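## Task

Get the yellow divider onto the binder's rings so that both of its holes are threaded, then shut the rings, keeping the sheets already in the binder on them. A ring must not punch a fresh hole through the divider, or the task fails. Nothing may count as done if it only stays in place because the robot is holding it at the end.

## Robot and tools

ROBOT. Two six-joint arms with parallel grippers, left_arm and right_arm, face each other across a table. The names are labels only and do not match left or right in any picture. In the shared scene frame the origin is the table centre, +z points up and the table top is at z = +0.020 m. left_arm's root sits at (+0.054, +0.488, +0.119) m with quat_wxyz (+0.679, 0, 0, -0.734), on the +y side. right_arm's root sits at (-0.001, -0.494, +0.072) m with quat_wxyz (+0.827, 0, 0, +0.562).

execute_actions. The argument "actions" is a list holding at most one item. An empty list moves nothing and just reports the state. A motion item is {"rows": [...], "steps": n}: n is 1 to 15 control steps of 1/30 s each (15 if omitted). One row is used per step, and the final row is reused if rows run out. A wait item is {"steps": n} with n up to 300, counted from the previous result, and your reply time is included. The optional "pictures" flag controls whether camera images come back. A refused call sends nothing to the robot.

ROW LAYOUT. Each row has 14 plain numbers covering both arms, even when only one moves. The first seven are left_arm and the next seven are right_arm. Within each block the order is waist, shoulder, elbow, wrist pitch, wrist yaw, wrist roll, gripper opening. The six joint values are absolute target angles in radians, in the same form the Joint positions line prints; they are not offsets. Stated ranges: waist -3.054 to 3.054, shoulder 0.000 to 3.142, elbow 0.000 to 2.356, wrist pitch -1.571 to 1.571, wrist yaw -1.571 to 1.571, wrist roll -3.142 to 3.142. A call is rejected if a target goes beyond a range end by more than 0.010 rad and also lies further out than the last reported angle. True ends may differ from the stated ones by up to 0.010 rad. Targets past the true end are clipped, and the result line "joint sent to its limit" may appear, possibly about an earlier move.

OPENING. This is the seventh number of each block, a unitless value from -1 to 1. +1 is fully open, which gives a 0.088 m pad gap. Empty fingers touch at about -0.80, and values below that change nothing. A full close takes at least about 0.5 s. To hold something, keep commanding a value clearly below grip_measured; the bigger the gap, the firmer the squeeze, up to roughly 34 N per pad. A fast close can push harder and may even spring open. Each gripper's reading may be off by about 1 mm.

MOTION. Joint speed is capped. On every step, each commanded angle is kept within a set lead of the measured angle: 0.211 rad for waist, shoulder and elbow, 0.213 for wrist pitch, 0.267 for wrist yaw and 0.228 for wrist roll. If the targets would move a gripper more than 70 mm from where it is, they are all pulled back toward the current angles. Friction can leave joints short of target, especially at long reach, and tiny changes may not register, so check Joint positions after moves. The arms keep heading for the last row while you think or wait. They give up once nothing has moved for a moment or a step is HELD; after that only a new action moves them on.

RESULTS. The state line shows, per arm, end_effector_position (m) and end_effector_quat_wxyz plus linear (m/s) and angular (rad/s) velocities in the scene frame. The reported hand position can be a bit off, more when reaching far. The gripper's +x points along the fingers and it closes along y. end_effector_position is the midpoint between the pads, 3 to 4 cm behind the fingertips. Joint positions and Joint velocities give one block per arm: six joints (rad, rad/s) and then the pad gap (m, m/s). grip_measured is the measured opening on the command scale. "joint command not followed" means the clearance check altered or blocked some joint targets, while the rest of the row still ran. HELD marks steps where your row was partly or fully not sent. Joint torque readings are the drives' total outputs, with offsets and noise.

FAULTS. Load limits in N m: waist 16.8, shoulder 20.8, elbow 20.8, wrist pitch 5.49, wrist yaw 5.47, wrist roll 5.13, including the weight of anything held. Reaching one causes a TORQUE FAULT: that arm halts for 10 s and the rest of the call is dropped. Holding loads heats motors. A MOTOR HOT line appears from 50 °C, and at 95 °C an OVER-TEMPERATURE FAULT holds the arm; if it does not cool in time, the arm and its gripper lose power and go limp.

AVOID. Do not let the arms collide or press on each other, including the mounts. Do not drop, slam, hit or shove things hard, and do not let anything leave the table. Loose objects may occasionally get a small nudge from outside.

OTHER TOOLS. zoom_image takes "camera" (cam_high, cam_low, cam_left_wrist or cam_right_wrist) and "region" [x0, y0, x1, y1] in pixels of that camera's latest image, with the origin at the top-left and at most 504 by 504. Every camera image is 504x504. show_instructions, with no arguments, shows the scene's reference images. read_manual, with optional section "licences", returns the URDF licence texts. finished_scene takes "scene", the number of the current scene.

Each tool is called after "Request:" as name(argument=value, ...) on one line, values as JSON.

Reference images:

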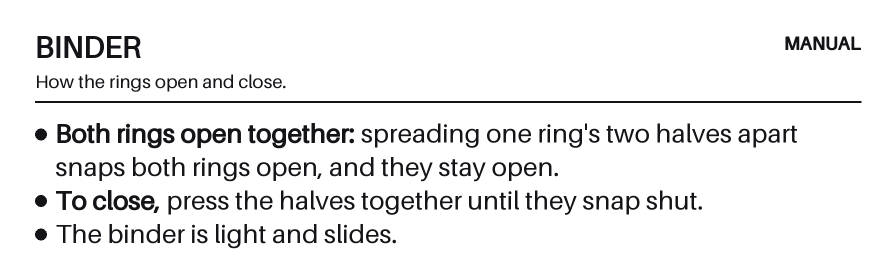

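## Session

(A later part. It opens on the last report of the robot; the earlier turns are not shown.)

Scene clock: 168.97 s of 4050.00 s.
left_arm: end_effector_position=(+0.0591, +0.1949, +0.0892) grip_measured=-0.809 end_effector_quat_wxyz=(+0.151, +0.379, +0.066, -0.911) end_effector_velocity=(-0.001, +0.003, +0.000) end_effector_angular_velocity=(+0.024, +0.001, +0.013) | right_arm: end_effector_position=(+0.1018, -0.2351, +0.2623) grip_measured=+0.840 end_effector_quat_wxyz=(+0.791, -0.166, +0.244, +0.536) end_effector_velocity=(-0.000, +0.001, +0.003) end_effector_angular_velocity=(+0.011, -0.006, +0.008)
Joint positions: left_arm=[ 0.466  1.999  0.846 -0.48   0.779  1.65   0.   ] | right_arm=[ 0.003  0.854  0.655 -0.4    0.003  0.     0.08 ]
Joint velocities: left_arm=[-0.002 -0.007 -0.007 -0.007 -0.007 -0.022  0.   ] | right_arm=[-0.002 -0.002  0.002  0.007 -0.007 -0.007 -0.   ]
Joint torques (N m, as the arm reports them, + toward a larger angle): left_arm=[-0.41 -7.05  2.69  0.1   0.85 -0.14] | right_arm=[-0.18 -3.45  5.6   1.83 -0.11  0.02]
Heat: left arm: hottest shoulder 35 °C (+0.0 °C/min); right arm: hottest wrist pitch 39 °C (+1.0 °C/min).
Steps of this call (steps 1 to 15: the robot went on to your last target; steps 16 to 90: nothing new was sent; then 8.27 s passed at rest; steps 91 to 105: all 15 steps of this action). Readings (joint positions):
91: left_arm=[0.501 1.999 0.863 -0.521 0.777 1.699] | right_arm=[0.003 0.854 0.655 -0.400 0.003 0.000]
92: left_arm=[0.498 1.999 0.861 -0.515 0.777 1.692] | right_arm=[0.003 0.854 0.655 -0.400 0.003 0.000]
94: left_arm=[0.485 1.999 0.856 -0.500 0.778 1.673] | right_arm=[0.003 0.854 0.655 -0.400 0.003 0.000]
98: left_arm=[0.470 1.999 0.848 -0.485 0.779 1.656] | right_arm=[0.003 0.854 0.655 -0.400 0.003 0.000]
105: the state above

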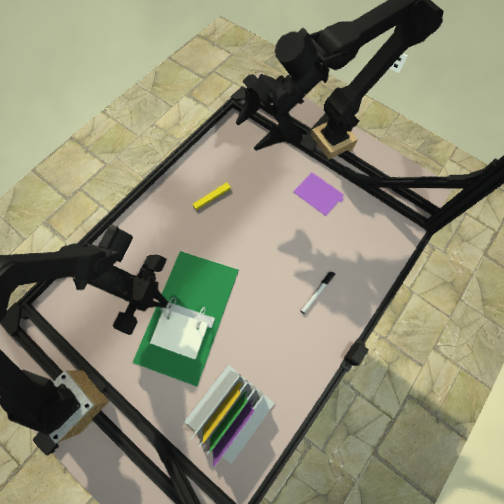

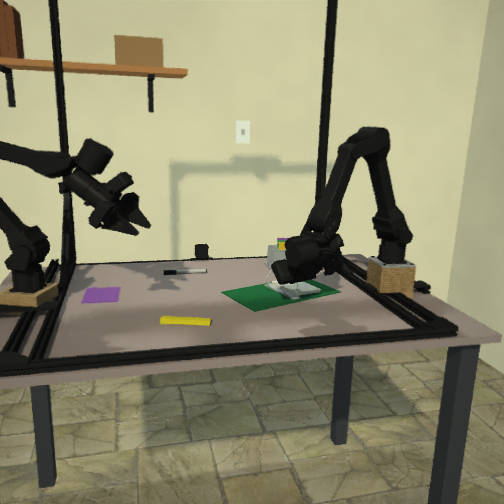

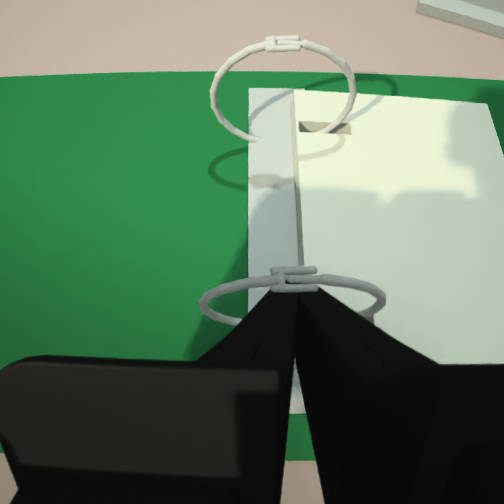

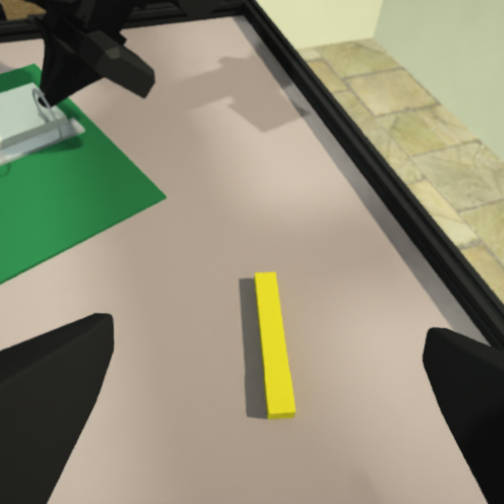

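Request:
execute_actions(actions=[{"rows":[[0.462,1.995,0.84,-0.478,0.785,1.645,-0.6,0.0,0.85,0.64,-0.4,0,0,0.84],[0.462,1.995,0.84,-0.478,0.785,1.645,-0.6,0.0,0.85,0.64,-0.4,0,0,0.84],[0.462,1.995,0.84,-0.478,0.785,1.645,-0.6,0.0,0.85,0.64,-0.4,0,0,0.84],[0.462,1.995,0.84,-0.478,0.785,1.645,-0.4,0.0,0.85,0.64,-0.4,0,0,0.84],[0.462,1.995,0.84,-0.478,0.785,1.645,-0.4,0.0,0.85,0.64,-0.4,0,0,0.84],[0.462,1.995,0.84,-0.478,0.785,1.645,-0.4,0.0,0.85,0.64,-0.4,0,0,0.84],[0.462,1.995,0.84,-0.478,0.785,1.645,-0.2,0.0,0.85,0.64,-0.4,0,0,0.84]],"steps":15}])

Scene clock: 174.67 s of 4050.00 s.
left_arm: end_effector_position=(+0.0588, +0.1951, +0.0887) grip_measured=-0.222 end_effector_quat_wxyz=(+0.151, +0.380, +0.066, -0.910) end_effector_velocity=(-0.000, +0.001, +0.001) end_effector_angular_velocity=(+0.010, -0.004, +0.002) | right_arm: end_effector_position=(+0.1018, -0.2352, +0.2621) grip_measured=+0.840 end_effector_quat_wxyz=(+0.791, -0.166, +0.244, +0.536) end_effector_velocity=(-0.004, +0.001, +0.000) end_effector_angular_velocity=(-0.004, -0.004, +0.033)
Joint positions: left_arm=[ 0.465  1.999  0.844 -0.477  0.778  1.648  0.028] | right_arm=[ 0.003  0.854  0.654 -0.4    0.003  0.     0.08 ]
Joint velocities: left_arm=[-0.002 -0.007 -0.002 -0.007 -0.007 -0.007  0.01 ] | right_arm=[ 0.002 -0.002  0.002 -0.007 -0.022 -0.022  0.   ]
Joint torques (N m, as the arm reports them, + toward a larger angle): left_arm=[-0.38 -6.93  2.98 -0.03  0.88 -0.1 ] | right_arm=[-0.19 -3.41  5.85  1.78 -0.07  0.06]
Heat: left arm: hottest shoulder 35 °C (+0.0 °C/min); right arm: hottest wrist pitch 39 °C (+1.0 °C/min).
Steps of this call (steps 1 to 15: the robot went on to your last target; steps 16 to 90: nothing new was sent; then 2.20 s passed at rest; steps 91 to 105: all 15 steps of this action). Readings (joint positions):
91: left_arm=[0.466 1.999 0.846 -0.480 0.779 1.649] | right_arm=[0.003 0.854 0.654 -0.400 0.003 0.000]
92: left_arm=[0.466 1.999 0.846 -0.480 0.779 1.649] | right_arm=[0.003 0.854 0.654 -0.400 0.003 0.000]
94: left_arm=[0.465 1.999 0.845 -0.480 0.779 1.649] | right_arm=[0.003 0.854 0.654 -0.400 0.003 0.000]
98: left_arm=[0.465 1.999 0.844 -0.478 0.777 1.648] | right_arm=[0.003 0.854 0.654 -0.400 0.003 0.000]
105: the state above

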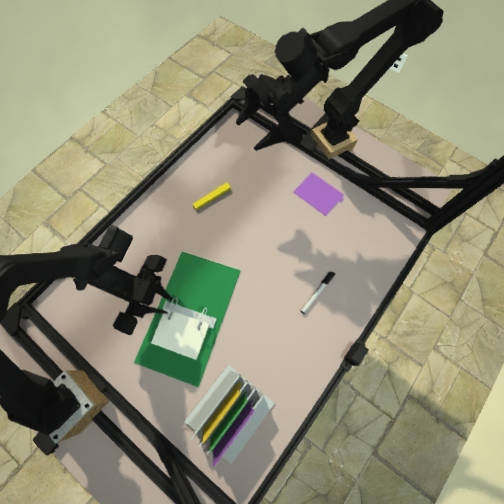

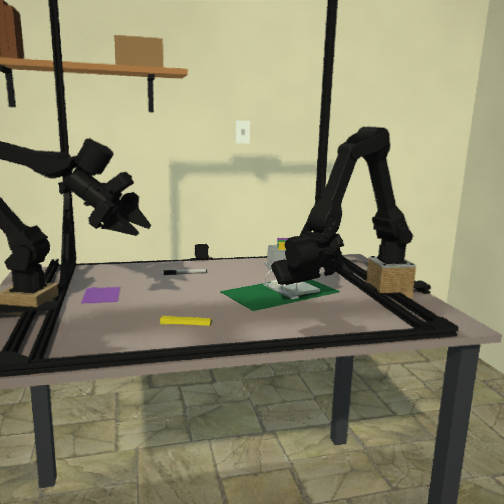

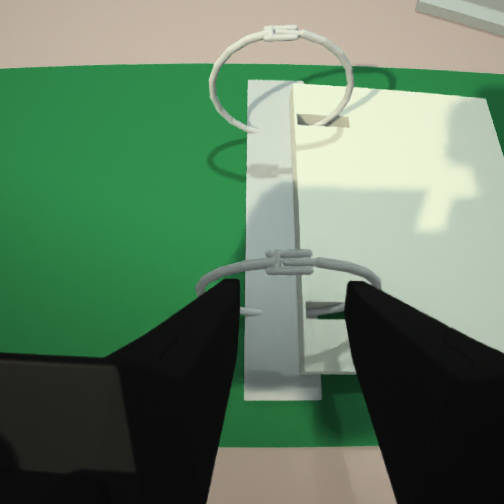

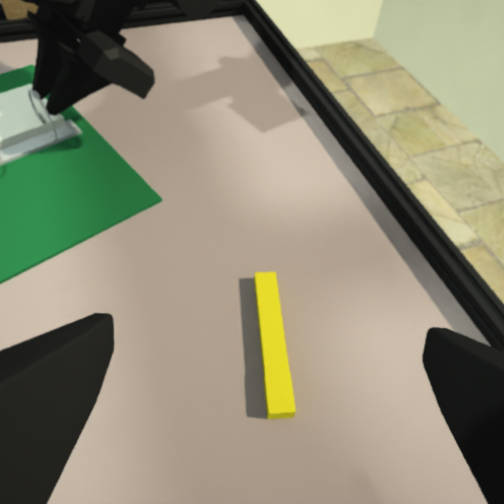

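Request:
execute_actions(actions=[{"rows":[[0.5,1.995,0.87,-0.53,0.785,1.7,-0.3,0.25,1.5,1.2,-0.5,0,0,-0.85],[0.53,1.99,0.91,-0.62,0.78,1.75,-0.6,0.3,1.8,1.4,-0.5,0,0,-0.85],[0.57,1.98,0.95,-0.7,0.78,1.8,-0.85,0.34,2.0,1.6,-0.5,0,0,-0.85],[0.57,1.98,0.95,-0.7,0.78,1.8,-0.85,0.34,2.0,1.6,-0.5,0,0,-0.85],[0.57,1.98,0.95,-0.7,0.78,1.8,-0.85,0.34,2.0,1.6,-0.5,0,0,-0.85],[0.57,1.98,0.95,-0.7,0.78,1.8,-0.85,0.34,2.0,1.6,-0.5,0,0,-0.85],[0.62,2.05,0.96,-0.7,0.9,1.88,-0.85,0.34,2.1,1.6,-0.5,0,0,-0.85],[0.62,2.05,0.96,-0.7,0.9,1.88,-0.85,0.34,2.1,1.6,-0.5,0,0,-0.85],[0.62,2.12,0.95,-0.65,1.016,1.94,-0.85,0.34,2.2,1.62,-0.45,0,0,-0.85],[0.62,2.12,0.95,-0.65,1.016,1.94,-0.85,0.34,2.2,1.62,-0.45,0,0,-0.85],[0.62,2.12,0.95,-0.65,1.016,1.94,-0.85,0.34,2.2,1.62,-0.45,0,0,-0.85],[0.599,2.21,0.93,-0.615,1.016,1.939,-0.85,0.339,2.297,1.65,-0.4,0,0,-0.85]],"steps":15}], pictures=false)

Request:
execute_actions(actions=[{"steps":30}])

Scene clock: 206.57 s of 4050.00 s.
left_arm: end_effector_position=(+0.0788, +0.1949, +0.0872) grip_measured=-0.809 end_effector_quat_wxyz=(+0.163, +0.273, +0.040, -0.947) end_effector_velocity=(-0.092, +0.096, -0.136) end_effector_angular_velocity=(+0.414, +0.452, -0.093) | right_arm: end_effector_position=(+0.0197, -0.0502, +0.3273) grip_measured=-0.787 end_effector_quat_wxyz=(+0.690, -0.207, +0.217, +0.658) end_effector_velocity=(+0.010, +0.401, +0.082) end_effector_angular_velocity=(+0.251, -0.013, +0.027)
Joint positions: left_arm=[ 0.605  2.163  0.942 -0.63   0.986  1.92   0.   ] | right_arm=[ 0.332  1.547  1.356 -0.419  0.001  0.     0.   ]
Joint velocities: left_arm=[-0.066  0.574 -0.149  0.022  0.168  0.139  0.   ] | right_arm=[ 0.017  1.404  1.516  0.139 -0.007 -0.007 -0.   ]
Joint torques (N m, as the arm reports them, + toward a larger angle): left_arm=[-0.11 -7.62  2.64 -0.12  1.05  0.18] | right_arm=[ 0.15 -5.62  7.77  1.64 -0.03 -0.01]
Heat: left arm: hottest shoulder 36 °C (+1.0 °C/min); right arm: hottest wrist pitch 39 °C (+0.0 °C/min).
Steps of this call (steps 1 to 15: the robot went on to your last target; steps 16 to 90: nothing new was sent; then 28.40 s passed at rest; steps 91 to 105: all 15 steps of this action). Readings (joint positions):
91: left_arm=[0.466 1.998 0.845 -0.484 0.780 1.653] | right_arm=[0.017 0.874 0.674 -0.425 0.011 0.000]
92: left_arm=[0.474 1.998 0.854 -0.512 0.781 1.672] | right_arm=[0.065 0.917 0.717 -0.453 0.012 -0.000]
94: left_arm=[0.509 1.998 0.888 -0.599 0.781 1.726] | right_arm=[0.162 1.018 0.809 -0.460 0.006 -0.000]
98: left_arm=[0.573 2.000 0.938 -0.668 0.826 1.807] | right_arm=[0.296 1.208 1.004 -0.486 0.001 0.000]
105: the state above

Scene clock: 207.57 s of 4050.00 s.
left_arm: end_effector_position=(+0.0725, +0.1994, +0.0795) grip_measured=-0.809 end_effector_quat_wxyz=(+0.159, +0.257, +0.045, -0.952) end_effector_velocity=(-0.001, +0.002, -0.000) end_effector_angular_velocity=(+0.016, -0.000, -0.001) | right_arm: end_effector_position=(+0.0221, +0.0407, +0.0881) grip_measured=-0.787 end_effector_quat_wxyz=(+0.627, -0.344, +0.359, +0.600) end_effector_velocity=(+0.000, +0.001, +0.004) end_effector_angular_velocity=(+0.012, +0.002, +0.008)
Joint positions: left_arm=[ 0.6    2.201  0.93  -0.617  1.011  1.935  0.   ] | right_arm=[ 0.336  2.286  1.643 -0.398  0.001  0.     0.   ]
Joint velocities: left_arm=[-0.002 -0.002 -0.002 -0.007 -0.007 -0.007  0.   ] | right_arm=[-0.002 -0.007 -0.002  0.007 -0.007 -0.007 -0.   ]
Joint torques (N m, as the arm reports them, + toward a larger angle): left_arm=[-0.14 -5.86  2.5  -0.23  0.9   0.15] | right_arm=[  0.25 -11.52   6.98   1.18  -0.02   0.01]
Heat: left arm: hottest shoulder 36 °C (+1.0 °C/min); right arm: hottest wrist pitch 39 °C (+0.0 °C/min).
Steps of this call (steps 1 to 30: the robot went on to your last target). Readings (joint positions):
1: left_arm=[0.603 2.179 0.936 -0.629 0.991 1.924] | right_arm=[0.333 1.593 1.406 -0.414 0.001 0.000]
2: left_arm=[0.601 2.189 0.932 -0.627 0.996 1.927] | right_arm=[0.334 1.640 1.456 -0.409 0.001 0.000]
4: left_arm=[0.600 2.197 0.930 -0.622 1.003 1.931] | right_arm=[0.335 1.731 1.546 -0.399 0.001 0.000]
8: left_arm=[0.600 2.198 0.930 -0.618 1.009 1.934] | right_arm=[0.335 1.879 1.619 -0.393 0.001 0.000]
30: the state above

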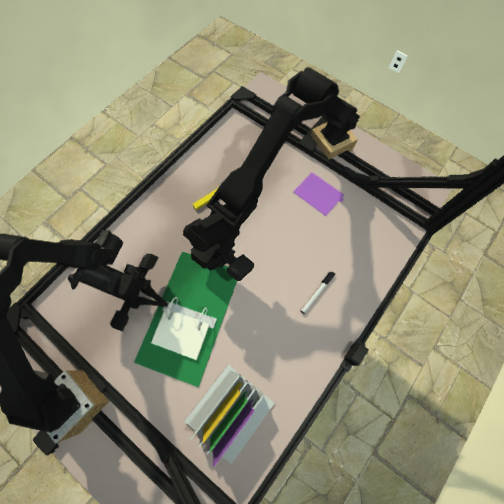

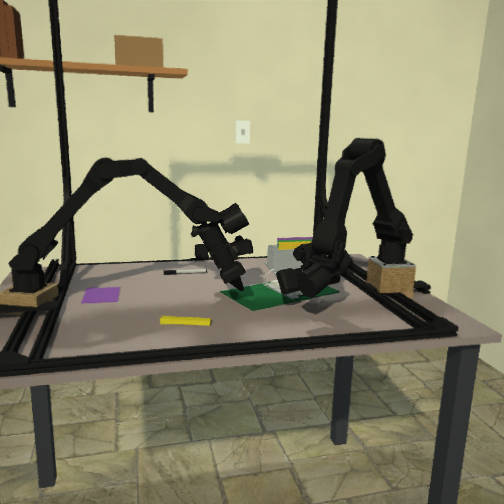

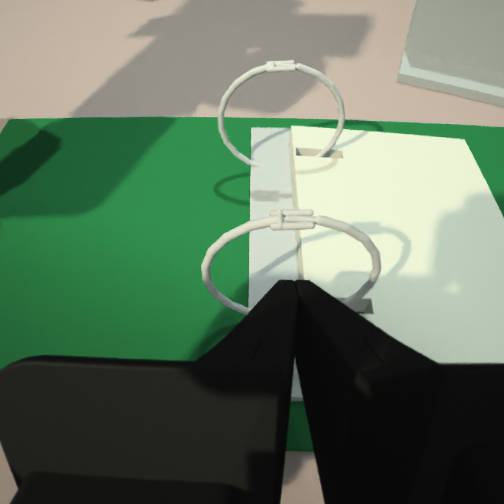

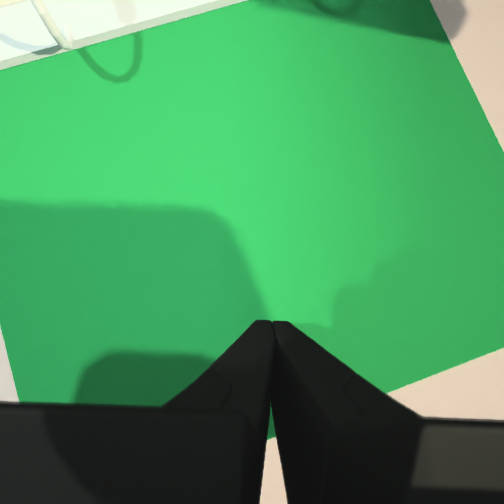

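Request:
execute_actions(actions=[{"rows":[[0.58,2.208,0.917,-0.575,1.02,1.9,-0.85,0.339,2.32,1.635,-0.37,0,0,-0.85],[0.58,2.208,0.917,-0.575,1.02,1.9,-0.85,0.339,2.32,1.635,-0.37,0,0,-0.85],[0.562,2.205,0.905,-0.535,1.025,1.87,-0.85,0.339,2.34,1.62,-0.34,0,0,-0.85],[0.562,2.205,0.905,-0.535,1.025,1.87,-0.85,0.339,2.34,1.62,-0.34,0,0,-0.85],[0.544,2.2,0.893,-0.497,1.03,1.835,-0.85,0.339,2.36,1.611,-0.308,0,0,-0.85],[0.544,2.2,0.893,-0.497,1.03,1.835,-0.85,0.339,2.36,1.611,-0.308,0,0,-0.85],[0.526,2.198,0.88,-0.46,1.035,1.8,-0.85,0.339,2.36,1.611,-0.308,0,0,-0.85],[0.526,2.198,0.88,-0.46,1.035,1.8,-0.85,0.339,2.36,1.611,-0.308,0,0,-0.85],[0.505,2.195,0.865,-0.42,1.042,1.762,-0.85,0.339,2.36,1.611,-0.308,0,0,-0.85]],"steps":15}])

Scene clock: 226.43 s of 4050.00 s.
left_arm: end_effector_position=(+0.0470, +0.1927, +0.0706) grip_measured=-0.809 end_effector_quat_wxyz=(+0.155, +0.255, +0.049, -0.953) end_effector_velocity=(-0.007, -0.000, -0.004) end_effector_angular_velocity=(+0.029, +0.011, +0.027) | right_arm: end_effector_position=(+0.0224, +0.0477, +0.0681) grip_measured=-0.787 end_effector_quat_wxyz=(+0.631, -0.337, +0.352, +0.604) end_effector_velocity=(+0.000, -0.003, -0.002) end_effector_angular_velocity=(-0.012, +0.003, +0.008)
Joint positions: left_arm=[ 0.509  2.201  0.872 -0.432  1.035  1.776  0.   ] | right_arm=[ 0.336  2.333  1.628 -0.312  0.001  0.     0.   ]
Joint velocities: left_arm=[-0.022 -0.002 -0.032  0.081  0.007 -0.095  0.   ] | right_arm=[-0.002 -0.002 -0.007 -0.007 -0.007 -0.007 -0.   ]
Joint torques (N m, as the arm reports them, + toward a larger angle): left_arm=[-0.18 -7.6   1.78 -0.01  0.91 -0.15] | right_arm=[ 0.38 -9.69  4.47  1.45 -0.06  0.03]
Heat: left arm: hottest shoulder 36 °C (+1.0 °C/min); right arm: hottest shoulder 41 °C (+2.0 °C/min).
Steps of this call (steps 1 to 15: the robot went on to your last target; steps 16 to 90: nothing new was sent; then 15.37 s passed at rest; steps 91 to 105: all 15 steps of this action). Readings (joint positions):
91: left_arm=[0.600 2.201 0.929 -0.611 1.012 1.933] | right_arm=[0.336 2.286 1.644 -0.397 0.001 0.000]
92: left_arm=[0.596 2.201 0.928 -0.600 1.012 1.927] | right_arm=[0.336 2.288 1.644 -0.390 0.001 0.000]
94: left_arm=[0.584 2.201 0.922 -0.572 1.016 1.904] | right_arm=[0.336 2.296 1.644 -0.366 0.001 0.000]
98: left_arm=[0.550 2.201 0.900 -0.505 1.024 1.844] | right_arm=[0.336 2.323 1.636 -0.325 0.001 0.000]
105: the state above

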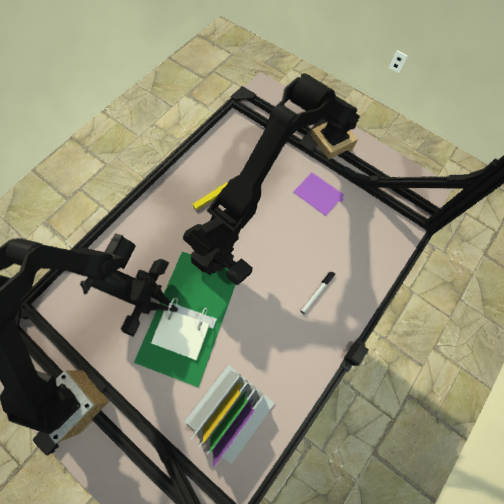

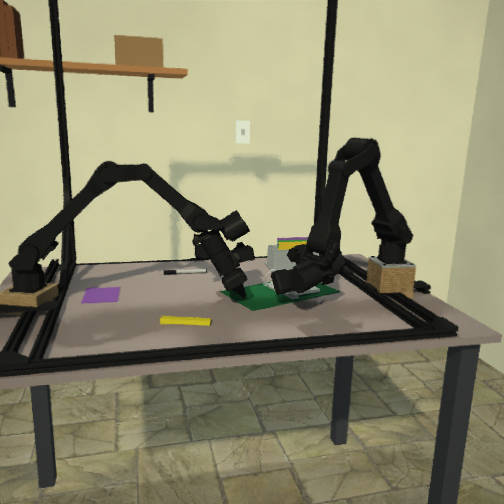

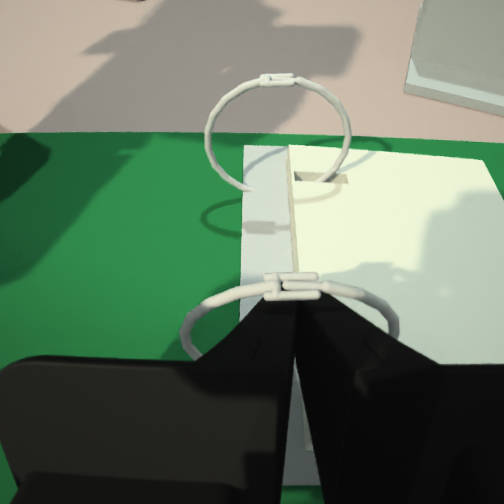

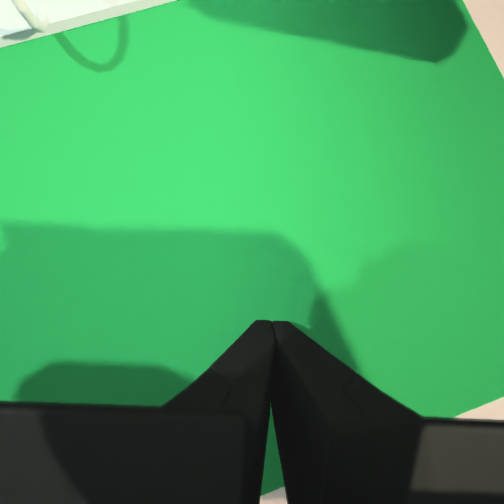

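Request:
execute_actions(actions=[{"rows":[[0.505,2.195,0.865,-0.42,1.042,1.762,-0.6,0.339,2.37,1.611,-0.308,0,0,-0.85],[0.505,2.195,0.865,-0.42,1.042,1.762,-0.6,0.339,2.37,1.611,-0.308,0,0,-0.85],[0.505,2.195,0.865,-0.42,1.042,1.762,-0.6,0.339,2.37,1.611,-0.308,0,0,-0.85],[0.505,2.195,0.865,-0.42,1.042,1.762,-0.4,0.339,2.37,1.611,-0.308,0,0,-0.85],[0.505,2.195,0.865,-0.42,1.042,1.762,-0.4,0.339,2.37,1.611,-0.308,0,0,-0.85],[0.505,2.195,0.865,-0.42,1.042,1.762,-0.4,0.339,2.37,1.611,-0.308,0,0,-0.85],[0.505,2.195,0.865,-0.42,1.042,1.762,-0.2,0.339,2.37,1.611,-0.308,0,0,-0.85],[0.505,2.195,0.865,-0.42,1.042,1.762,-0.2,0.339,2.37,1.611,-0.308,0,0,-0.85],[0.505,2.195,0.865,-0.42,1.042,1.762,-0.2,0.339,2.37,1.611,-0.308,0,0,-0.85],[0.505,2.195,0.865,-0.42,1.042,1.762,0.0,0.339,2.37,1.611,-0.308,0,0,-0.85]],"steps":15}])

Scene clock: 232.90 s of 4050.00 s.
left_arm: end_effector_position=(+0.0460, +0.1935, +0.0696) grip_measured=-0.056 end_effector_quat_wxyz=(+0.156, +0.256, +0.053, -0.953) end_effector_velocity=(-0.001, -0.002, +0.005) end_effector_angular_velocity=(-0.016, +0.032, +0.013) | right_arm: end_effector_position=(+0.0208, +0.0486, +0.0665) grip_measured=-0.787 end_effector_quat_wxyz=(+0.630, -0.336, +0.351, +0.606) end_effector_velocity=(-0.005, -0.004, -0.002) end_effector_angular_velocity=(-0.021, +0.016, +0.020)
Joint positions: left_arm=[ 0.507  2.201  0.866 -0.421  1.033  1.762  0.036] | right_arm=[ 0.338  2.337  1.627 -0.303 -0.002 -0.     0.   ]
Joint velocities: left_arm=[ 0.002 -0.002 -0.002  0.007  0.037 -0.007  0.019] | right_arm=[ 0.002 -0.002 -0.002 -0.022 -0.022 -0.007 -0.   ]
Joint torques (N m, as the arm reports them, + toward a larger angle): left_arm=[-0.22 -7.59  2.31 -0.03  1.05  0.03] | right_arm=[ 0.08 -9.02  4.37  1.1   0.13  0.01]
Heat: left arm: hottest shoulder 37 °C (+2.0 °C/min); right arm: hottest shoulder 42 °C (+3.0 °C/min).
Steps of this call (steps 1 to 30: the robot went on to your last target; steps 31 to 90: nothing new was sent; then 2.97 s passed at rest; steps 91 to 105: all 15 steps of this action). Readings (joint positions):
91: left_arm=[0.507 2.201 0.870 -0.422 1.037 1.766] | right_arm=[0.336 2.335 1.627 -0.309 0.001 0.000]
92: left_arm=[0.507 2.201 0.870 -0.422 1.037 1.766] | right_arm=[0.336 2.335 1.627 -0.309 0.001 0.000]
94: left_arm=[0.507 2.201 0.870 -0.422 1.037 1.766] | right_arm=[0.336 2.335 1.627 -0.309 0.001 0.000]
98: left_arm=[0.508 2.201 0.868 -0.420 1.029 1.763] | right_arm=[0.337 2.336 1.627 -0.305 -0.001 0.000]
105: the state above

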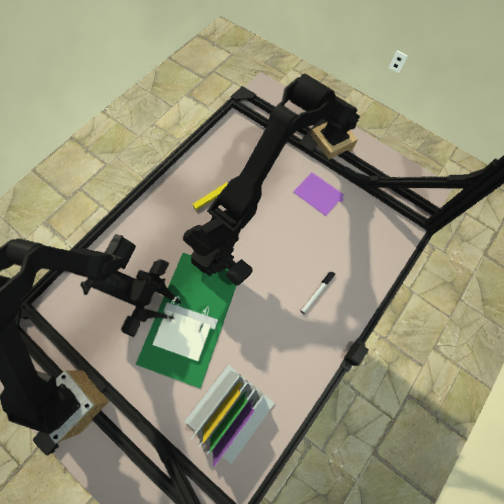

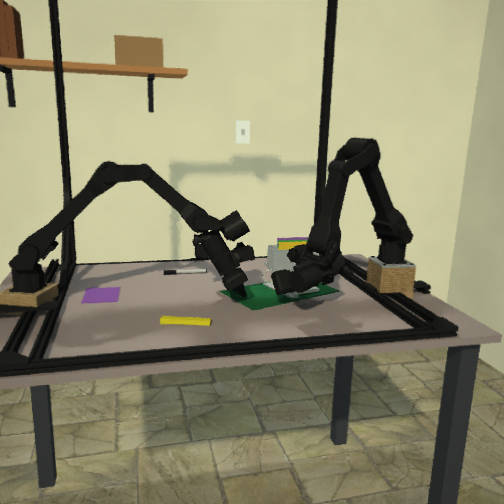

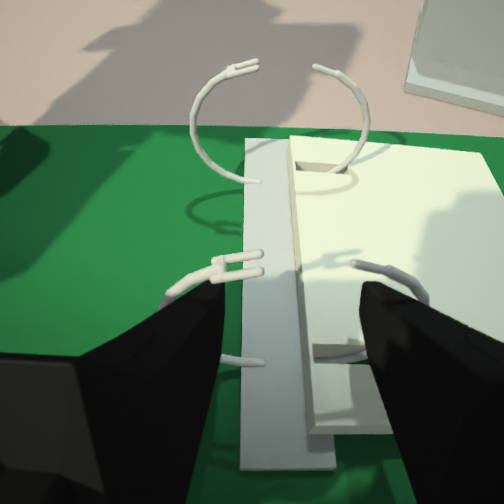

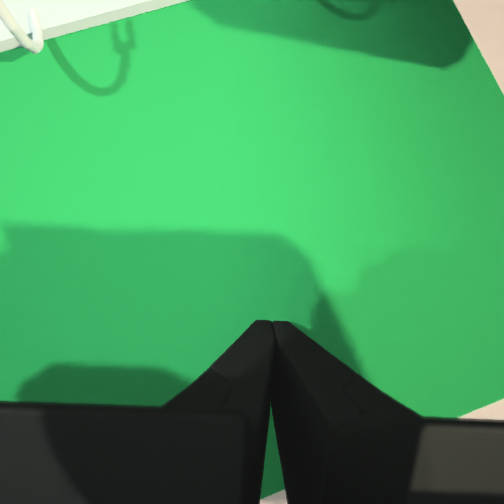

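Request:
execute_actions(actions=[{"rows":[[0.53,2.195,0.88,-0.46,1.04,1.8,-0.3,0.339,2.3,1.611,-0.308,0,0,-0.5],[0.55,2.2,0.895,-0.5,1.03,1.84,-0.4,0.339,2.25,1.55,-0.2,0,0,0],[0.57,2.2,0.91,-0.55,1.025,1.88,-0.4,0.35,2.2,1.45,0,0,0,0.5],[0.6,2.2,0.93,-0.615,1.016,1.94,-0.4,0.36,2.2,1.35,0.1,0,0,0.84],[0.61,2.17,0.95,-0.65,1.0,1.95,-0.2,0.37,2.18,1.25,0.3,0,0,0.84],[0.62,2.1,0.97,-0.7,0.95,1.96,0,0.38,2.16,1.15,0.5,0,0,0.84],[0.62,2.0,1.0,-0.75,0.85,1.98,0.2,0.39,2.14,1.0,0.7,0,0,0.84],[0.62,1.9,1.1,-0.8,0.7,2.0,0.3,0.4,2.12,0.9,0.9,0,0,0.84],[0.6,1.8,1.2,-0.9,0.5,2.05,0.3,0.407,2.103,0.757,1.146,0,0,0.84],[0.55,1.7,1.3,-1.0,0.3,2.1,0.3,0.407,2.103,0.757,1.146,0,0,0.84],[0.5,1.7,1.4,-1.05,0.1,2.18,0.3,0.407,2.103,0.757,1.146,0,0,0.84]],"steps":15}], pictures=false)

Request:
execute_actions(actions=[{"rows":[[-0.1,1.7,1.42,-1.066,0,2.18,0.3,0.407,2.103,0.757,1.146,0,0,0.84],[-0.3,1.7,1.42,-1.066,0,2.18,0.3,0.407,2.103,0.757,1.146,0,0,0.84],[-0.5,1.7,1.42,-1.066,0,2.18,0.3,0.407,2.103,0.757,1.146,0,0,0.84],[-0.884,1.72,1.42,-1.066,0,2.18,0.3,0.407,2.103,0.757,1.146,0,0,0.84],[-0.884,1.72,1.42,-1.066,0,2.18,0.3,0.407,2.103,0.757,1.146,0,0,0.84],[-0.884,1.72,1.42,-1.066,0,2.18,0.3,0.407,2.103,0.757,1.146,0,0,0.84],[-0.884,1.72,1.42,-1.066,0,2.18,0.3,0.407,2.103,0.757,1.146,0,0,0.84],[-0.884,1.72,1.42,-1.066,0,2.18,0.3,0.407,2.103,0.757,1.146,0,0,0.84],[-0.884,1.72,1.42,-1.066,0,2.18,0.3,0.407,2.103,0.757,1.146,0,0,0.84],[-0.884,1.72,1.42,-1.066,0,2.18,0.3,0.407,2.103,0.757,1.146,0,0,0.84],[-0.884,1.72,1.42,-1.066,0,2.18,0.3,0.407,2.103,0.757,1.146,0,0,0.84],[-0.884,1.72,1.42,-1.066,0,2.18,0.3,0.407,2.103,0.757,1.146,0,0,0.84],[-0.884,1.72,1.42,-1.066,0,2.18,0.3,0.407,2.103,0.757,1.146,0,0,0.84],[-0.884,1.72,1.42,-1.066,0,2.18,0.3,0.407,2.103,0.757,1.146,0,0,0.84],[-0.884,1.8,1.42,-1.066,0,2.18,0.3,0.407,2.103,0.757,1.146,0,0,0.84]],"steps":15}], pictures=false)

Request:
execute_actions(actions=[{"rows":[[-0.884,1.85,1.42,-1.066,0,2.18,0.3,0.407,2.103,0.757,1.146,0,0,0.84],[-0.884,1.85,1.42,-1.066,0,2.18,0.3,0.407,2.103,0.757,1.146,0,0,0.84],[-0.884,1.85,1.42,-1.066,0,2.18,0.3,0.407,2.103,0.757,1.146,0,0,0.84],[-0.884,1.85,1.42,-1.066,0,2.18,0.3,0.407,2.103,0.757,1.146,0,0,0.84],[-0.884,1.85,1.42,-1.066,0,2.18,0.3,0.407,2.103,0.757,1.146,0,0,0.84],[-0.884,1.85,1.42,-1.066,0,2.18,0.3,0.407,2.103,0.757,1.146,0,0,0.84],[-0.884,1.93,1.42,-1.066,0,2.18,0.3,0.407,2.103,0.757,1.146,0,0,0.84]],"steps":15}])

Scene clock: 268.60 s of 4050.00 s.
left_arm: end_effector_position=(+0.1238, +0.1560, +0.1812) grip_measured=+0.267 end_effector_quat_wxyz=(+0.072, +0.496, -0.123, -0.856) end_effector_velocity=(+0.132, -0.123, +0.442) end_effector_angular_velocity=(-0.740, -1.842, -0.644) | right_arm: end_effector_position=(-0.0161, -0.0044, +0.0727) grip_measured=+0.846 end_effector_quat_wxyz=(+0.655, -0.244, +0.236, +0.675) end_effector_velocity=(+0.008, -0.261, -0.219) end_effector_angular_velocity=(+0.100, +0.002, +0.008)
Joint positions: left_arm=[ 0.535  1.868  1.216 -0.917  0.588  2.103  0.052] | right_arm=[ 0.409  2.113  1.02   0.401 -0.     0.     0.08 ]
Joint velocities: left_arm=[-0.31  -1.009  1.043 -0.799 -1.326  0.403  0.015] | right_arm=[-0.002 -0.012 -1.443  1.531 -0.007 -0.007  0.08 ]
Joint torques (N m, as the arm reports them, + toward a larger angle): left_arm=[ 0.69 -8.24  6.31 -0.07  0.28  0.12] | right_arm=[ -0.26 -11.25   3.15   1.58   0.    -0.04]
Heat: left arm: hottest shoulder 38 °C (+2.0 °C/min); right arm: hottest shoulder 44 °C (+5.0 °C/min).
Steps of this call (steps 1 to 15: the robot went on to your last target; steps 16 to 90: nothing new was sent; then 32.20 s passed at rest; steps 91 to 105: all 15 steps of this action). Readings (joint positions):
91: left_arm=[0.508 2.201 0.867 -0.425 1.034 1.766] | right_arm=[0.338 2.336 1.627 -0.303 -0.002 -0.000]
92: left_arm=[0.513 2.201 0.870 -0.443 1.035 1.781] | right_arm=[0.338 2.328 1.619 -0.290 -0.001 -0.000]
94: left_arm=[0.536 2.201 0.887 -0.501 1.035 1.834] | right_arm=[0.339 2.290 1.542 -0.187 -0.001 0.000]
98: left_arm=[0.598 2.128 0.947 -0.667 0.922 1.928] | right_arm=[0.362 2.191 1.350 0.026 -0.001 -0.000]
105: the state above

Scene clock: 269.10 s of 4050.00 s.
left_arm: end_effector_position=(-0.0370, +0.1444, +0.2497) grip_measured=+0.300 end_effector_quat_wxyz=(-0.224, +0.645, -0.360, -0.635) end_effector_velocity=(-0.506, +0.134, -0.073) end_effector_angular_velocity=(+0.279, -0.140, -1.496) | right_arm: end_effector_position=(-0.0156, -0.0113, +0.1285) grip_measured=+0.840 end_effector_quat_wxyz=(+0.692, -0.083, +0.082, +0.713) end_effector_velocity=(-0.001, +0.022, +0.097) end_effector_angular_velocity=(+0.442, -0.006, +0.010)
Joint positions: left_arm=[-0.171  1.731  1.413 -1.061  0.02   2.175  0.054] | right_arm=[ 0.409  2.107  0.774  1.099 -0.     0.003  0.08 ]
Joint velocities: left_arm=[-1.502  0.266  0.071 -0.11  -0.066  0.007 -0.   ] | right_arm=[-0.002 -0.012 -0.002  0.432 -0.007 -0.022  0.   ]
Joint torques (N m, as the arm reports them, + toward a larger angle): left_arm=[ 0.34 -4.03  6.5   0.23 -0.17  0.14] | right_arm=[-0.16 -9.91  2.6   1.81  0.   -0.09]
Heat: left arm: hottest shoulder 38 °C (+2.0 °C/min); right arm: hottest shoulder 44 °C (+5.0 °C/min).
Steps of this call (steps 1 to 15: all 15 steps of this action). Readings (joint positions):
1: left_arm=[0.521 1.837 1.251 -0.942 0.538 2.116] | right_arm=[0.409 2.113 0.971 0.453 -0.000 0.000]
2: left_arm=[0.492 1.810 1.286 -0.964 0.486 2.127] | right_arm=[0.409 2.113 0.922 0.503 -0.000 0.000]
4: left_arm=[0.402 1.764 1.348 -1.006 0.363 2.149] | right_arm=[0.409 2.112 0.846 0.611 -0.000 0.004]
8: left_arm=[0.188 1.726 1.406 -1.045 0.128 2.168] | right_arm=[0.409 2.111 0.779 0.812 -0.000 0.003]
15: the state above

Scene clock: 269.60 s of 4050.00 s.
left_arm: end_effector_position=(-0.2302, +0.2725, +0.1885) grip_measured=+0.300 end_effector_quat_wxyz=(-0.485, +0.509, -0.492, -0.513) end_effector_velocity=(-0.160, +0.228, -0.010) end_effector_angular_velocity=(+0.034, -0.057, -0.791) | right_arm: end_effector_position=(-0.0156, -0.0105, +0.1369) grip_measured=+0.840 end_effector_quat_wxyz=(+0.693, -0.068, +0.068, +0.714) end_effector_velocity=(+0.000, -0.000, +0.002) end_effector_angular_velocity=(+0.007, +0.009, +0.003)
Joint positions: left_arm=[-0.842  1.92   1.422 -1.063  0.005  2.176  0.054] | right_arm=[ 0.409  2.106  0.769  1.145 -0.     0.003  0.08 ]
Joint velocities: left_arm=[-0.784  0.027 -0.002 -0.037 -0.007  0.007  0.   ] | right_arm=[-0.002 -0.002 -0.002  0.007 -0.007  0.007  0.   ]
Joint torques (N m, as the arm reports them, + toward a larger angle): left_arm=[ 2.68 -7.17  5.5  -0.05 -0.14  0.15] | right_arm=[-0.15 -9.92  2.84  1.96 -0.01 -0.06]
Heat: left arm: hottest shoulder 38 °C (+2.0 °C/min); right arm: hottest shoulder 44 °C (+5.0 °C/min).
Steps of this call (steps 1 to 15: all 15 steps of this action). Readings (joint positions):
1: left_arm=[-0.220 1.743 1.416 -1.063 0.018 2.175] | right_arm=[0.409 2.106 0.774 1.112 -0.000 0.003]
2: left_arm=[-0.265 1.759 1.421 -1.062 0.015 2.175] | right_arm=[0.409 2.106 0.773 1.120 -0.000 0.003]
4: left_arm=[-0.355 1.796 1.421 -1.062 0.010 2.175] | right_arm=[0.409 2.106 0.771 1.132 -0.000 0.003]
8: left_arm=[-0.540 1.855 1.422 -1.063 0.007 2.175] | right_arm=[0.409 2.106 0.769 1.142 -0.000 0.003]
15: the state above

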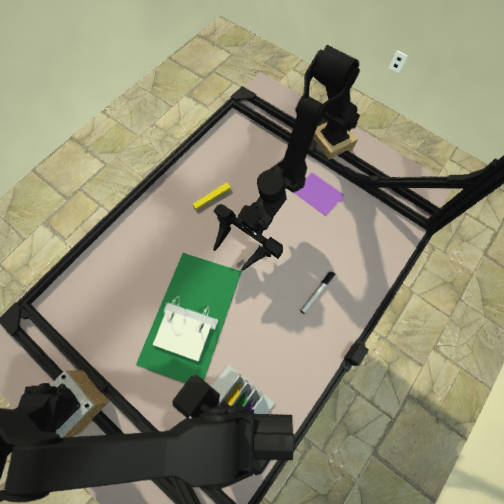

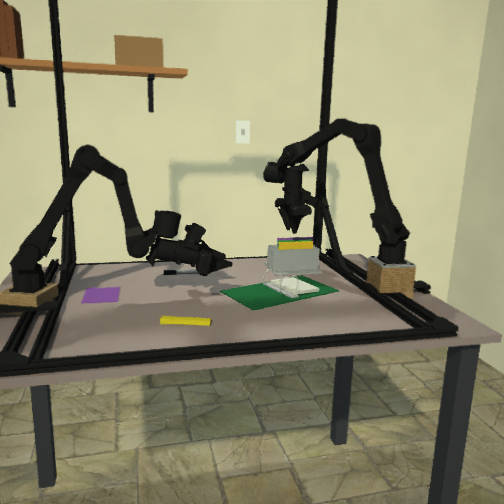

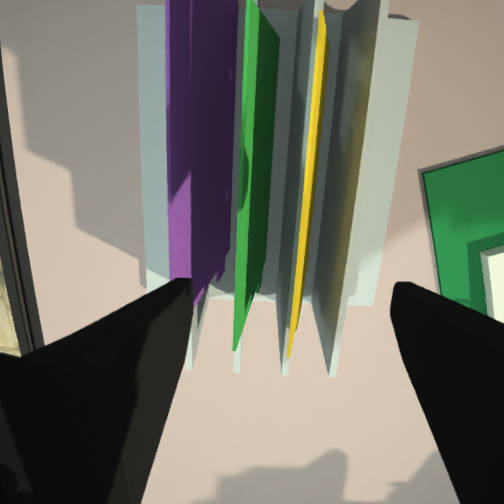

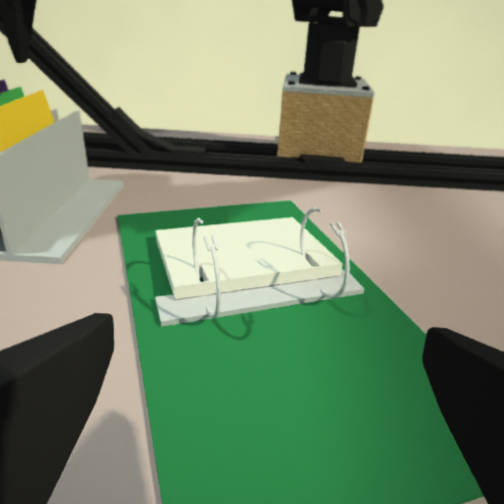

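Request:
execute_actions(actions=[])

Scene clock: 273.27 s of 4050.00 s.
left_arm: end_effector_position=(-0.2382, +0.2841, +0.1881) grip_measured=+0.300 end_effector_quat_wxyz=(-0.496, +0.500, -0.501, -0.503) end_effector_velocity=(+0.003, +0.007, -0.001) end_effector_angular_velocity=(+0.021, -0.018, -0.000) | right_arm: end_effector_position=(-0.0156, -0.0106, +0.1370) grip_measured=+0.840 end_effector_quat_wxyz=(+0.693, -0.068, +0.068, +0.714) end_effector_velocity=(+0.000, -0.002, +0.000) end_effector_angular_velocity=(+0.002, +0.009, +0.003)
Joint positions: left_arm=[-0.881  1.921  1.422 -1.064  0.004  2.176  0.054] | right_arm=[ 0.409  2.106  0.769  1.146 -0.     0.003  0.08 ]
Joint velocities: left_arm=[-0.007 -0.002 -0.007 -0.022  0.007 -0.007 -0.   ] | right_arm=[-0.002 -0.002 -0.007  0.007 -0.007  0.007 -0.   ]
Joint torques (N m, as the arm reports them, + toward a larger angle): left_arm=[-0.18 -6.83  5.43 -0.03 -0.1   0.16] | right_arm=[ 0.   -9.82  3.06  1.96  0.06 -0.12]
Heat: left arm: hottest shoulder 38 °C (+2.0 °C/min); right arm: hottest shoulder 44 °C (+5.0 °C/min).
Steps of this call (steps 1 to 30: the robot went on to your last target; steps 31 to 90: nothing new was sent; then 0.67 s passed at rest). Readings (joint positions):
1: left_arm=[-0.863 1.920 1.422 -1.064 0.005 2.176] | right_arm=[0.409 2.106 0.769 1.145 -0.000 0.003]
2: left_arm=[-0.874 1.920 1.422 -1.064 0.004 2.176] | right_arm=[0.409 2.106 0.769 1.145 -0.000 0.003]
4: left_arm=[-0.881 1.920 1.422 -1.064 0.004 2.176] | right_arm=[0.409 2.106 0.769 1.146 -0.000 0.003]
8: left_arm=[-0.881 1.920 1.422 -1.064 0.004 2.176] | right_arm=[0.409 2.106 0.769 1.146 -0.000 0.003]
90: the state above
All arms were judged still, so your last target was given up. Only a new action makes them travel on or press farther. Fingers that are still opening or closing keep moving.

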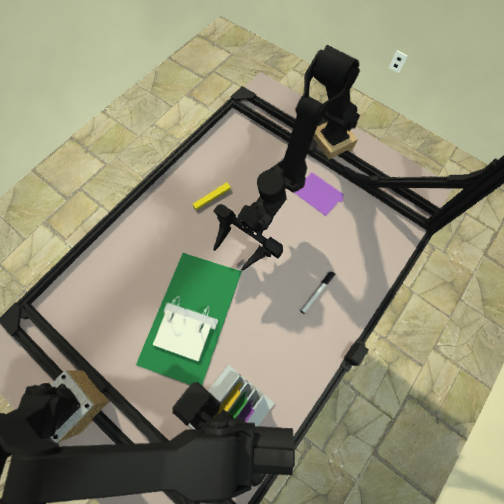

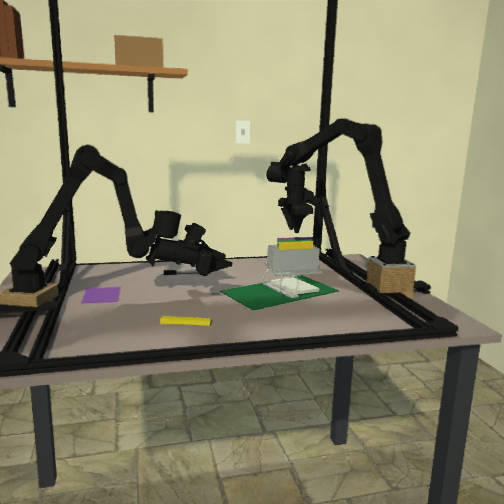

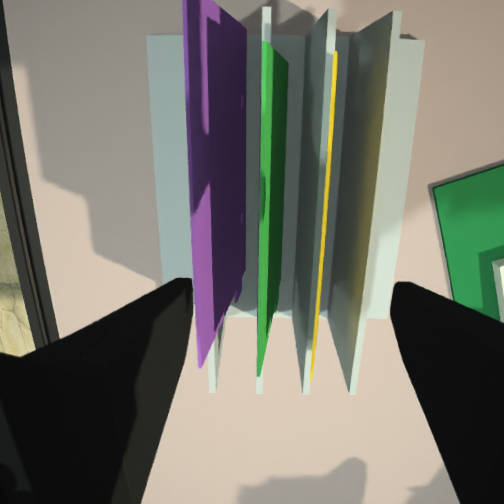

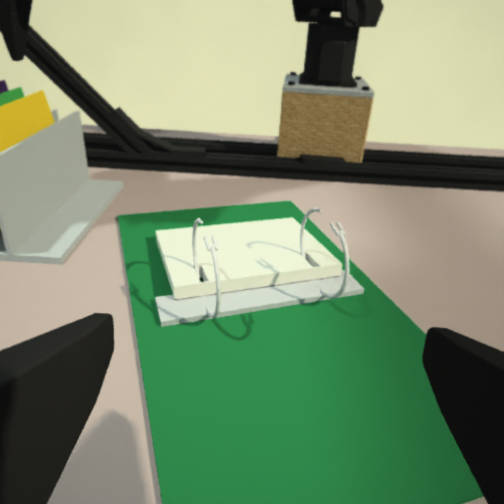

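Request:
execute_actions(actions=[{"rows":[[-0.892,1.88,1.36,-1.02,0,2.172,-0.2,0.407,2.103,0.757,1.146,0,0,0.84],[-0.892,1.88,1.36,-1.02,0,2.172,-0.2,0.407,2.103,0.757,1.146,0,0,0.84],[-0.892,1.88,1.36,-1.02,0,2.172,-0.55,0.407,2.103,0.757,1.146,0,0,0.84],[-0.892,1.88,1.33,-1.0,0,2.172,-0.55,0.407,2.103,0.757,1.146,0,0,0.84],[-0.892,1.88,1.33,-1.0,0,2.172,-0.55,0.407,2.103,0.757,1.146,0,0,0.84],[-0.894,1.898,1.283,-0.963,0,2.172,-0.55,0.407,2.103,0.757,1.146,0,0,0.84]],"steps":15}])

Scene clock: 286.63 s of 4050.00 s.
left_arm: end_effector_position=(-0.2275, +0.2959, +0.1656) grip_measured=-0.538 end_effector_quat_wxyz=(-0.501, +0.497, -0.502, -0.500) end_effector_velocity=(-0.002, +0.001, -0.002) end_effector_angular_velocity=(-0.001, +0.014, +0.005) | right_arm: end_effector_position=(-0.0156, -0.0107, +0.1369) grip_measured=+0.840 end_effector_quat_wxyz=(+0.693, -0.068, +0.068, +0.714) end_effector_velocity=(-0.002, -0.002, -0.004) end_effector_angular_velocity=(-0.021, -0.018, +0.023)
Joint positions: left_arm=[-0.892  1.895  1.293 -0.967  0.004  2.176  0.013] | right_arm=[ 0.409  2.106  0.768  1.146 -0.     0.003  0.08 ]
Joint velocities: left_arm=[-0.002 -0.002 -0.012  0.022  0.007 -0.007 -0.005] | right_arm=[-0.002 -0.002 -0.002 -0.022 -0.022 -0.022 -0.   ]
Joint torques (N m, as the arm reports them, + toward a larger angle): left_arm=[-0.18 -7.28  4.65  0.15 -0.08 -0.12] | right_arm=[ 0.1  -9.94  2.93  1.94  0.02 -0.05]
Heat: left arm: hottest shoulder 38 °C (+2.0 °C/min); right arm: hottest shoulder 46 °C (+5.1 °C/min).
Steps of this call (steps 1 to 90: nothing new was sent; then 9.87 s passed at rest; steps 91 to 105: all 15 steps of this action). Readings (joint positions):
91: left_arm=[-0.882 1.919 1.417 -1.058 0.004 2.176] | right_arm=[0.409 2.106 0.768 1.146 -0.000 0.003]
92: left_arm=[-0.883 1.913 1.405 -1.046 0.004 2.176] | right_arm=[0.409 2.106 0.768 1.146 -0.000 0.003]
94: left_arm=[-0.887 1.902 1.382 -1.034 0.004 2.176] | right_arm=[0.409 2.106 0.768 1.146 -0.000 0.003]
98: left_arm=[-0.891 1.894 1.327 -0.989 0.004 2.176] | right_arm=[0.409 2.106 0.768 1.146 -0.000 0.003]
105: the state above

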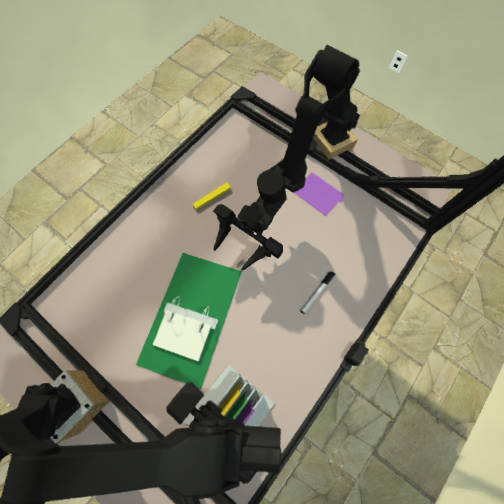

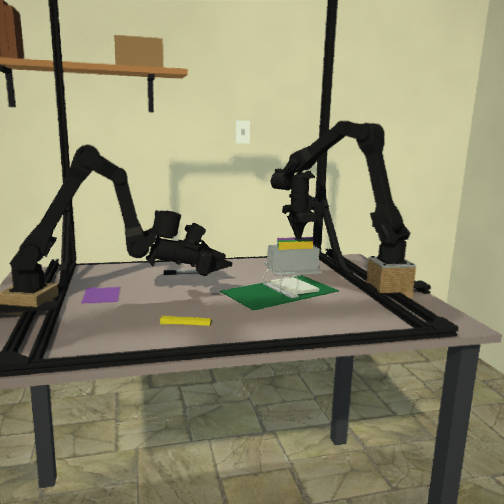

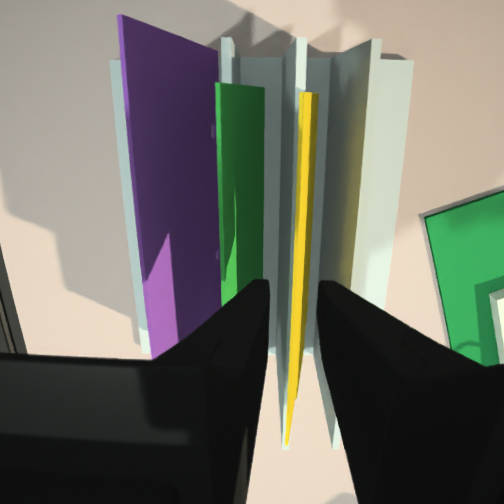

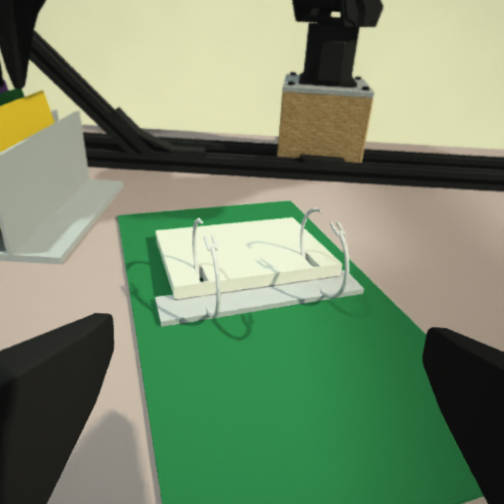

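Request:
execute_actions(actions=[{"rows":[[-0.894,1.91,1.265,-0.93,0,2.172,-0.55,0.407,2.103,0.757,1.146,0,0,0.84],[-0.894,1.91,1.265,-0.93,0,2.172,-0.55,0.407,2.103,0.757,1.146,0,0,0.84],[-0.894,1.925,1.245,-0.89,0,2.172,-0.55,0.407,2.103,0.757,1.146,0,0,0.84],[-0.894,1.925,1.245,-0.89,0,2.172,-0.55,0.407,2.103,0.757,1.146,0,0,0.84],[-0.894,1.948,1.214,-0.851,0,2.172,-0.55,0.407,2.103,0.757,1.146,0,0,0.84]],"steps":15}])

Request:
zoom_image(camera="cam_low", region=[250, 190, 350, 290])

Scene clock: 293.87 s of 4050.00 s.
left_arm: end_effector_position=(-0.2259, +0.2971, +0.1341) grip_measured=-0.550 end_effector_quat_wxyz=(-0.503, +0.498, -0.500, -0.500) end_effector_velocity=(-0.003, -0.003, +0.000) end_effector_angular_velocity=(-0.018, +0.014, +0.005) | right_arm: end_effector_position=(-0.0156, -0.0108, +0.1369) grip_measured=+0.840 end_effector_quat_wxyz=(+0.693, -0.068, +0.068, +0.714) end_effector_velocity=(+0.002, -0.001, -0.001) end_effector_angular_velocity=(-0.007, -0.023, -0.005)
Joint positions: left_arm=[-0.892  1.941  1.221 -0.854  0.004  2.176  0.012] | right_arm=[ 0.409  2.106  0.768  1.146 -0.     0.003  0.08 ]
Joint velocities: left_arm=[-0.002 -0.002 -0.002  0.022 -0.007 -0.007 -0.   ] | right_arm=[-0.002 -0.002 -0.002 -0.007  0.007 -0.022  0.   ]
Joint torques (N m, as the arm reports them, + toward a larger angle): left_arm=[-0.24 -7.05  4.53  0.13 -0.1  -0.14] | right_arm=[-0.17 -9.87  3.12  1.94  0.02 -0.07]
Heat: left arm: hottest shoulder 38 °C (+1.0 °C/min); right arm: hottest shoulder 46 °C (+4.0 °C/min).
Steps of this call (steps 1 to 15: the robot went on to your last target; steps 16 to 90: nothing new was sent; then 3.73 s passed at rest; steps 91 to 105: all 15 steps of this action). Readings (joint positions):
91: left_arm=[-0.892 1.895 1.288 -0.960 0.004 2.176] | right_arm=[0.409 2.106 0.768 1.146 -0.000 0.003]
92: left_arm=[-0.892 1.895 1.285 -0.950 0.004 2.176] | right_arm=[0.409 2.106 0.768 1.146 -0.000 0.003]
94: left_arm=[-0.892 1.899 1.273 -0.925 0.004 2.176] | right_arm=[0.409 2.106 0.768 1.146 -0.000 0.003]
98: left_arm=[-0.892 1.927 1.238 -0.875 0.004 2.176] | right_arm=[0.409 2.106 0.768 1.146 -0.000 0.003]
105: the state above

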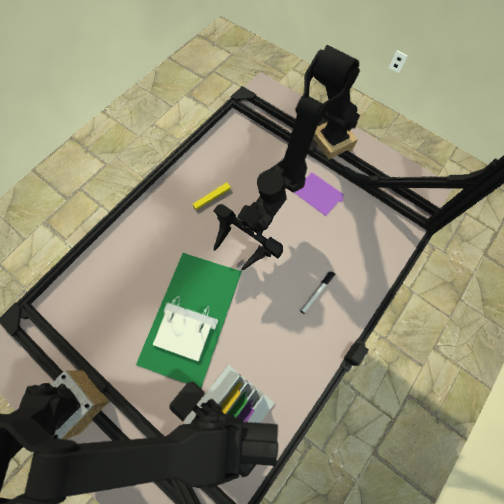

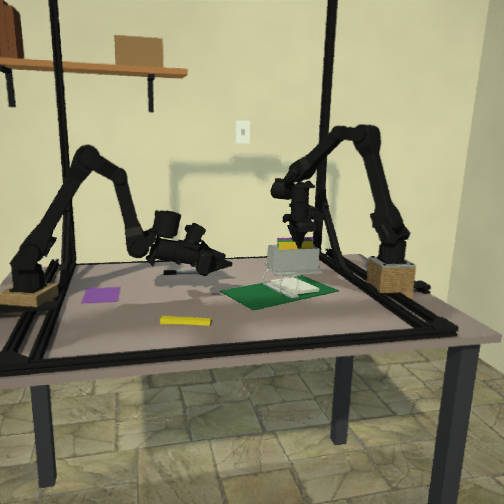

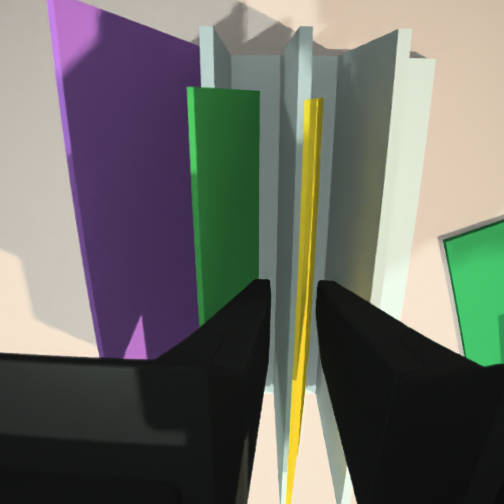

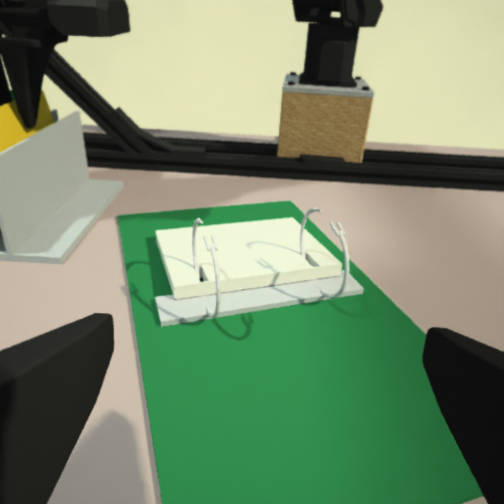

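Region (250, 190, 350, 290) of cam_low's 504x504 image, scaled by 5.040, with more detail than that image has.

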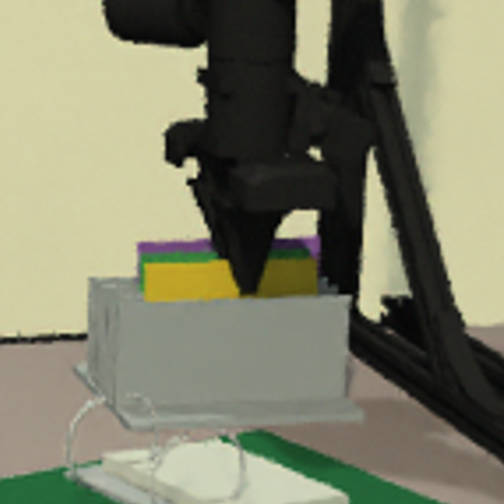

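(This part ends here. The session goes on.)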